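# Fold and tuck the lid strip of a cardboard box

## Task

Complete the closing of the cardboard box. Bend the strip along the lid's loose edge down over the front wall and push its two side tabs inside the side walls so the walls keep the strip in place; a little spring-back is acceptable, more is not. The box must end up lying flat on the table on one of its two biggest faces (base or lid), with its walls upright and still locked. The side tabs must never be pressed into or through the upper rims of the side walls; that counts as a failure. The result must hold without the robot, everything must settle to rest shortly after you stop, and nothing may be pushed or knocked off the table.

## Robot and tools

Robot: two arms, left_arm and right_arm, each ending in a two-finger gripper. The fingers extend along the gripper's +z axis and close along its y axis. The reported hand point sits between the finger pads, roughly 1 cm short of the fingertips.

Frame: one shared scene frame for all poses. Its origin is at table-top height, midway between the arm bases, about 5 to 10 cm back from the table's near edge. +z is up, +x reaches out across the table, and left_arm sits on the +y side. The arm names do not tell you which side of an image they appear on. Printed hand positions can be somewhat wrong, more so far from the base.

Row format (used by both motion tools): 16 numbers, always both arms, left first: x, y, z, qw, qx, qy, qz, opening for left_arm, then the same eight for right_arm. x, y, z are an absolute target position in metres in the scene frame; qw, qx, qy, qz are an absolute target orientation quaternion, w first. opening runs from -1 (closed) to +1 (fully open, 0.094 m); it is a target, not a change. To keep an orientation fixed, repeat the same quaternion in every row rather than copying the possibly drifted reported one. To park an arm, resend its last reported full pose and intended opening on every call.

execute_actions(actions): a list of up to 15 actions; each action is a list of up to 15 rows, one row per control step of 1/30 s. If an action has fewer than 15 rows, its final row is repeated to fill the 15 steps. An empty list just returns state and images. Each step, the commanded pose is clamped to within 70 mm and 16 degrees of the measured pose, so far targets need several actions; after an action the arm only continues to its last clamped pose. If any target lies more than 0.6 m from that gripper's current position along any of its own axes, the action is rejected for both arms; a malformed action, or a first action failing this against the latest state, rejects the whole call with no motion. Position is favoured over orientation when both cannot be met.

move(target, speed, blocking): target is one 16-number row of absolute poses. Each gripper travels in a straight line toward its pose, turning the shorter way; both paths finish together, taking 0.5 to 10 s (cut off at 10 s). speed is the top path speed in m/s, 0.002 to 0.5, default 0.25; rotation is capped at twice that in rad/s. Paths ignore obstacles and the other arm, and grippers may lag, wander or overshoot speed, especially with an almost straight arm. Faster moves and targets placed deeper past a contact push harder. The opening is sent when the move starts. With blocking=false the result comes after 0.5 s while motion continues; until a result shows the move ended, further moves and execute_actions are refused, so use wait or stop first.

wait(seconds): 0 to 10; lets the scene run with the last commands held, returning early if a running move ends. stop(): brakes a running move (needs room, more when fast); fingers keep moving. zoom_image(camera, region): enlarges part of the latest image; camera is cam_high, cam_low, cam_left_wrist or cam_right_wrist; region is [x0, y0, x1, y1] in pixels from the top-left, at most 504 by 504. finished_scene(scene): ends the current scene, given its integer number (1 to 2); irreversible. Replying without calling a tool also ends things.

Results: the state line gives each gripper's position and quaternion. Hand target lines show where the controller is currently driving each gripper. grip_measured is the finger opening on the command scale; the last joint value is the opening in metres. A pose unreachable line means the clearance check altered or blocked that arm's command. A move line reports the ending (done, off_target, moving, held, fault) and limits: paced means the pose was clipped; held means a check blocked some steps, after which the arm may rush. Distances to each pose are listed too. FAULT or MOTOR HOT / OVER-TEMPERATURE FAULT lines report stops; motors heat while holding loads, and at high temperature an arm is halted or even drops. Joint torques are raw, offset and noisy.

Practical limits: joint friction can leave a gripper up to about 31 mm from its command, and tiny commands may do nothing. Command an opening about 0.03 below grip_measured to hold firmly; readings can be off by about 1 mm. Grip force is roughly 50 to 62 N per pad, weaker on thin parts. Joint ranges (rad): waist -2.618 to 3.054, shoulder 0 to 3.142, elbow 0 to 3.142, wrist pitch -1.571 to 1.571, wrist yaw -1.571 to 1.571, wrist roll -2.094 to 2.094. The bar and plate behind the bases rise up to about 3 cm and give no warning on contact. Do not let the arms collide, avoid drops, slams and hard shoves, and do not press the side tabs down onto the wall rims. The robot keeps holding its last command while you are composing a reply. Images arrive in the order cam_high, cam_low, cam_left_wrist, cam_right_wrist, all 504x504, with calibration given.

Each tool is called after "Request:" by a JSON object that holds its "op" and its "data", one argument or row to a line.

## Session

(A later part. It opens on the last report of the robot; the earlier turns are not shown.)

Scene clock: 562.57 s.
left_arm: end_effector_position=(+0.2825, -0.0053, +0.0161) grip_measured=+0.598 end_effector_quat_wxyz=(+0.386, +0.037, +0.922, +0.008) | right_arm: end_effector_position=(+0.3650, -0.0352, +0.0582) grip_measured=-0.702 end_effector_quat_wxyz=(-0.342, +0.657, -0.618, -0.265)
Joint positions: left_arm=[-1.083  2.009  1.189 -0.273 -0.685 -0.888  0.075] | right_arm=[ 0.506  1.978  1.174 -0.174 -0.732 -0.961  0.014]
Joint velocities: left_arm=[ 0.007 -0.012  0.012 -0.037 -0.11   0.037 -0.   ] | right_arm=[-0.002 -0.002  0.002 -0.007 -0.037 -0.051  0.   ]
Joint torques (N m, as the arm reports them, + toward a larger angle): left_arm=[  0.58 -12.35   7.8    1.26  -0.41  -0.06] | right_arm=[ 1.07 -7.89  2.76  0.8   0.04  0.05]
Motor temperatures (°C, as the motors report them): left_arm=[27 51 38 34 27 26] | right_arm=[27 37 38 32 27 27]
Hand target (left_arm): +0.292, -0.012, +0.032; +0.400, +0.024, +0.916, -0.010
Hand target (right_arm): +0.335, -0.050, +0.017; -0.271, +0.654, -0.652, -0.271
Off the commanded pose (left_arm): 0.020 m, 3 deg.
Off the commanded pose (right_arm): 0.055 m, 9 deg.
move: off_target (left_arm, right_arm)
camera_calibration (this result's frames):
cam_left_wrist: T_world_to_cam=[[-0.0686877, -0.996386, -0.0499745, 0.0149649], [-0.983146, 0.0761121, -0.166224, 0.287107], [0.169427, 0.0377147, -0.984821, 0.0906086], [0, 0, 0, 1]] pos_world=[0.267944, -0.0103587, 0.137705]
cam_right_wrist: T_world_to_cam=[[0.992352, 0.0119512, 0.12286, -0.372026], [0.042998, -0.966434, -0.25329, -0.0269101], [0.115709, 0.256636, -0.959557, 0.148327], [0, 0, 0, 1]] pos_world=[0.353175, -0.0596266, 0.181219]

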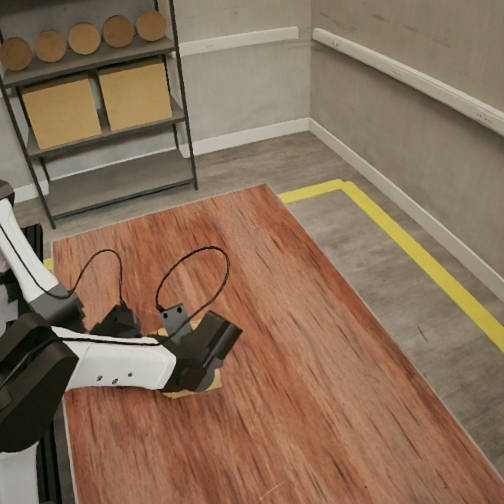

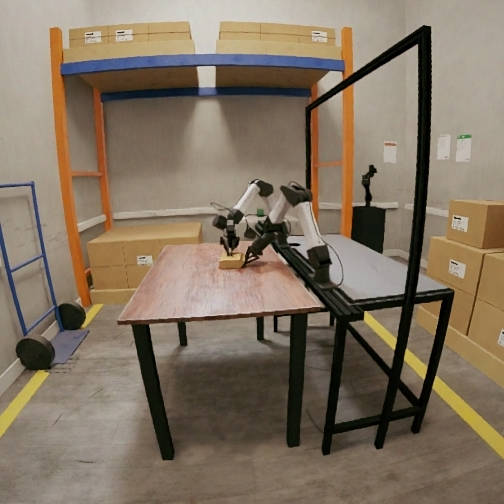

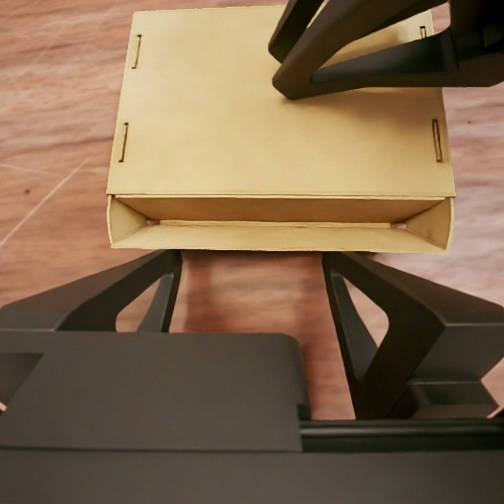

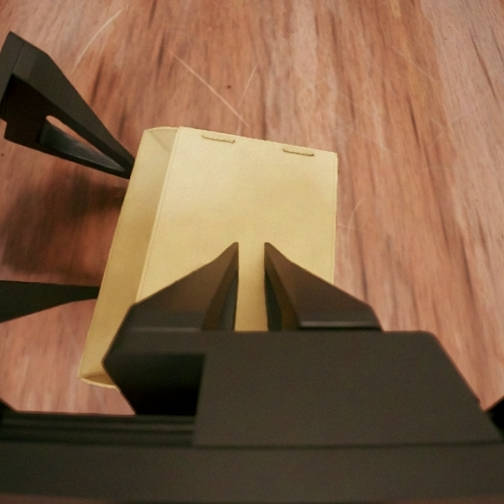

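Request:
{"op": "move", "data": {
  "target": [0.312,-0.02,0.036,0.40,0.024,0.916,-0.01,0.6, 0.335,-0.05,0.015,0.271,-0.653,0.653,0.271,-0.7],
  "speed": 0.03
}}

Request:
{"op": "zoom_image", "data": {
  "camera": "cam_low",
  "region": [200,220,300,290]
}}

Scene clock: 567.57 s.
left_arm: end_effector_position=(+0.2984, -0.0180, +0.0326) grip_measured=+0.598 end_effector_quat_wxyz=(+0.387, +0.037, +0.921, -0.010) | right_arm: end_effector_position=(+0.3668, -0.0354, +0.0591) grip_measured=-0.702 end_effector_quat_wxyz=(-0.345, +0.657, -0.617, -0.261)
Joint positions: left_arm=[-1.054  2.009  1.259 -0.289 -0.652 -0.849  0.075] | right_arm=[ 0.505  1.977  1.174 -0.168 -0.726 -0.961  0.014]
Joint velocities: left_arm=[-0.012 -0.002 -0.007 -0.051 -0.007 -0.051 -0.   ] | right_arm=[-0.002  0.007 -0.007 -0.095 -0.007 -0.022  0.001]
Joint torques (N m, as the arm reports them, + toward a larger angle): left_arm=[ 1.21 -9.53  8.65  1.35 -0.55 -0.03] | right_arm=[ 1.14 -7.94  2.82  0.8  -0.06  0.04]
Motor temperatures (°C, as the motors report them): left_arm=[27 51 39 34 27 26] | right_arm=[27 37 38 32 27 27]
Hand target (left_arm): +0.312, -0.020, +0.036; +0.400, +0.024, +0.916, -0.011
Hand target (right_arm): +0.335, -0.050, +0.018; -0.271, +0.654, -0.652, -0.271
Off the commanded pose (left_arm): 0.014 m, 2 deg.
Off the commanded pose (right_arm): 0.056 m, 9 deg.
move: off_target (left_arm, right_arm)
camera_calibration (this result's frames):
cam_left_wrist: T_world_to_cam=[[-0.0819212, -0.996499, -0.0167176, 0.00709838], [-0.982131, 0.0835689, -0.168625, 0.30637], [0.169432, 0.00260492, -0.985538, 0.104088], [0, 0, 0, 1]] pos_world=[0.283841, -0.0188006, 0.154363]
cam_right_wrist: T_world_to_cam=[[0.991231, 0.00845266, 0.13187, -0.374149], [0.0417202, -0.966926, -0.25162, -0.0266104], [0.125382, 0.254915, -0.9588, 0.145347], [0, 0, 0, 1]] pos_world=[0.353754, -0.0596189, 0.182002]

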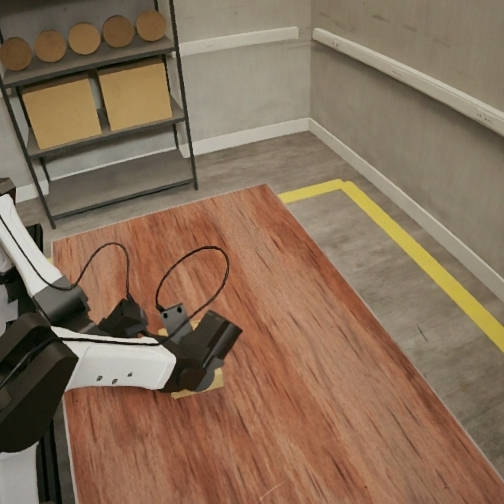

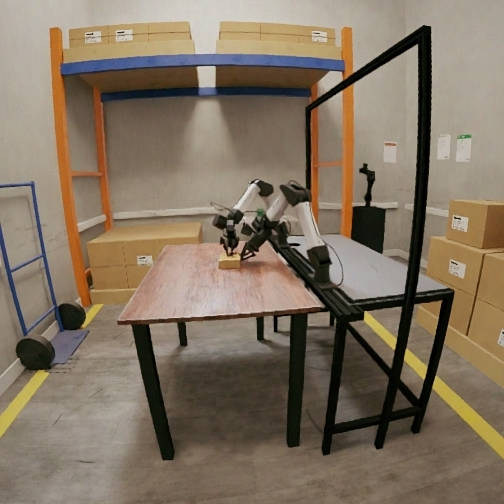

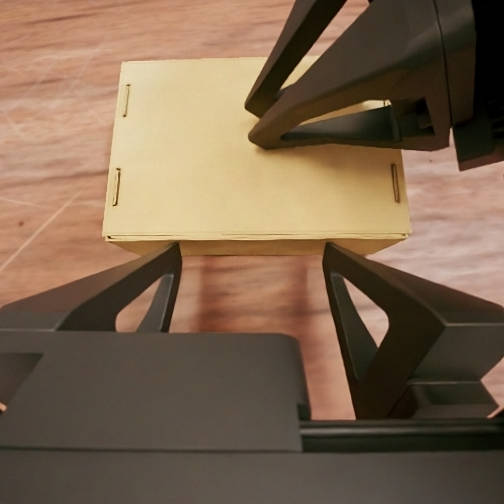

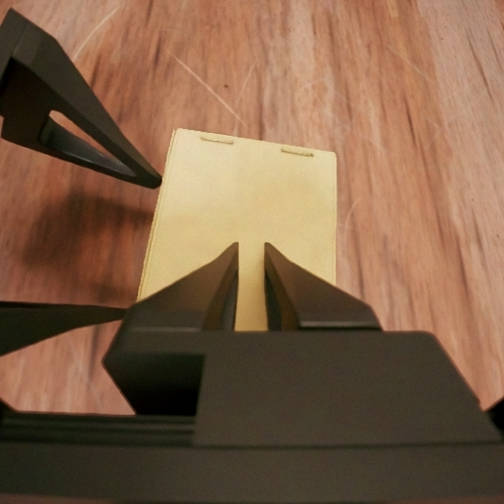

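Region (200, 220, 300, 290) of cam_low's 504x504 image, scaled by 5.040, with more detail than that image has; it fills the top 353 rows of this view, and the rest is white.

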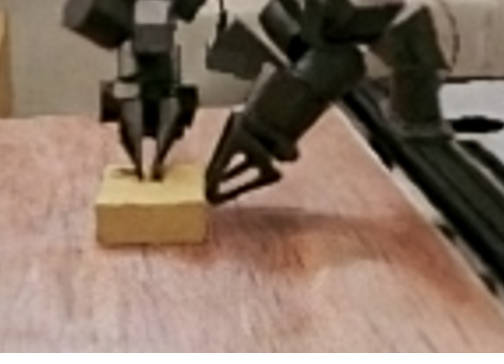

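Closed. Retreat.

Request:
{"op": "move", "data": {
  "target": [0.25,0.0,0.06,0.40,0.024,0.916,-0.01,0.6, 0.365,-0.07,0.11,0.271,-0.653,0.653,0.271,-0.7],
  "speed": 0.08
}}

Scene clock: 571.47 s.
left_arm: end_effector_position=(+0.2544, -0.0092, +0.0583) grip_measured=+0.598 end_effector_quat_wxyz=(+0.400, +0.022, +0.916, -0.018) | right_arm: end_effector_position=(+0.3591, -0.0685, +0.1000) grip_measured=-0.702 end_effector_quat_wxyz=(-0.263, +0.651, -0.656, -0.279)
Joint positions: left_arm=[-1.159  1.882  1.179 -0.387 -0.725 -0.984  0.075] | right_arm=[ 0.443  1.928  1.38  -0.664 -0.727 -1.049  0.014]
Joint velocities: left_arm=[-0.017 -0.002 -0.017  0.051 -0.022  0.051  0.   ] | right_arm=[-0.002 -0.002  0.002  0.037 -0.007 -0.051 -0.   ]
Joint torques (N m, as the arm reports them, + toward a larger angle): left_arm=[ -0.86 -11.79   5.36   0.88  -0.44  -0.2 ] | right_arm=[ -0.8  -10.35   8.92   0.92  -0.34  -0.03]
Motor temperatures (°C, as the motors report them): left_arm=[27 52 39 34 27 26] | right_arm=[27 38 38 32 27 27]
Hand target (left_arm): +0.250, -0.001, +0.060; +0.400, +0.024, +0.916, -0.009
Hand target (right_arm): +0.365, -0.070, +0.109; -0.271, +0.653, -0.653, -0.271
Off the commanded pose (left_arm): 0.010 m, 1 deg.
Off the commanded pose (right_arm): 0.012 m, 1 deg.
move: off_target (right_arm)
camera_calibration (this result's frames):
cam_left_wrist: T_world_to_cam=[[-0.0603503, -0.998151, 0.00728728, 0.00579187], [-0.978666, 0.0577326, -0.197178, 0.267291], [0.196393, -0.0190316, -0.980341, 0.129473], [0, 0, 0, 1]] pos_world=[0.236511, -0.0071862, 0.179589]
cam_right_wrist: T_world_to_cam=[[0.999642, 0.0110756, -0.0243669, -0.358914], [0.00711516, -0.987574, -0.156992, -0.0463793], [-0.0258029, 0.156763, -0.987299, 0.244422], [0, 0, 0, 1]] pos_world=[0.365422, -0.0801441, 0.225291]

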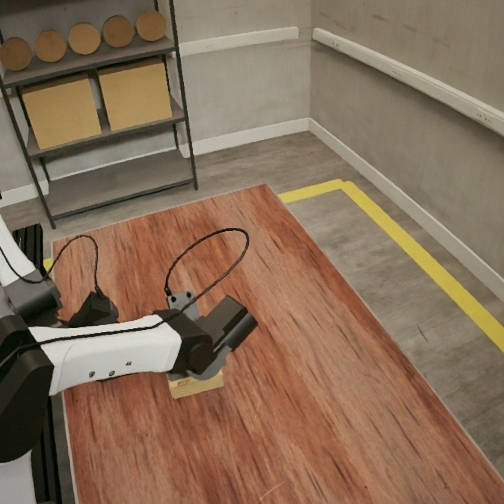

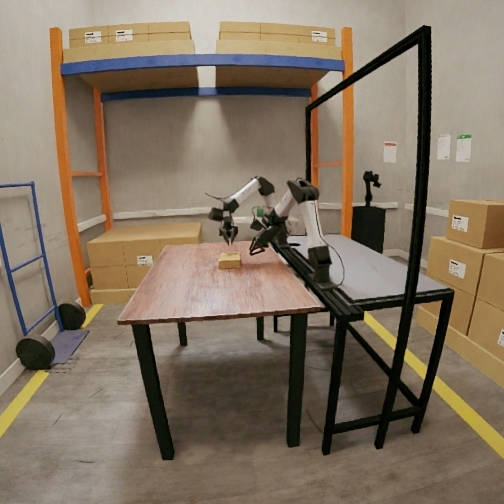

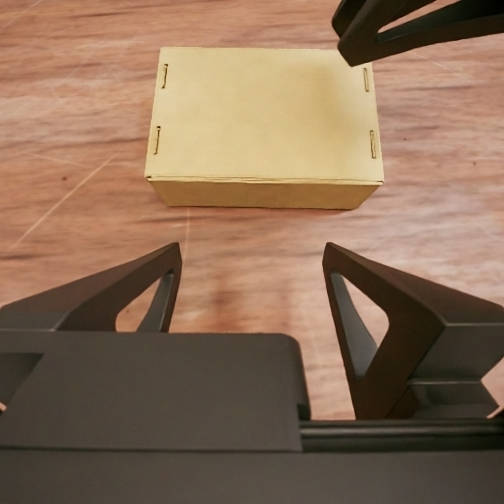

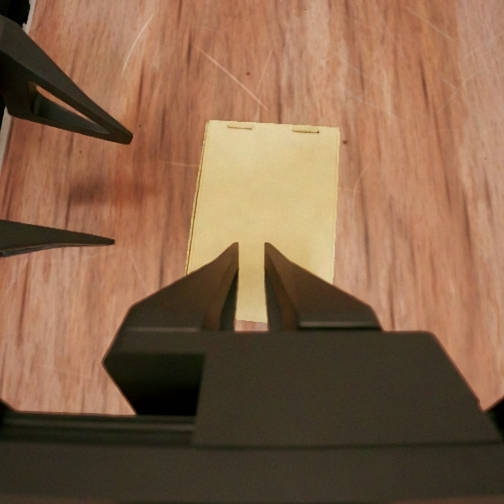

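Request:
{"op": "finished_scene", "data": {
  "scene": 1
}}

The scene is finished: the task was done.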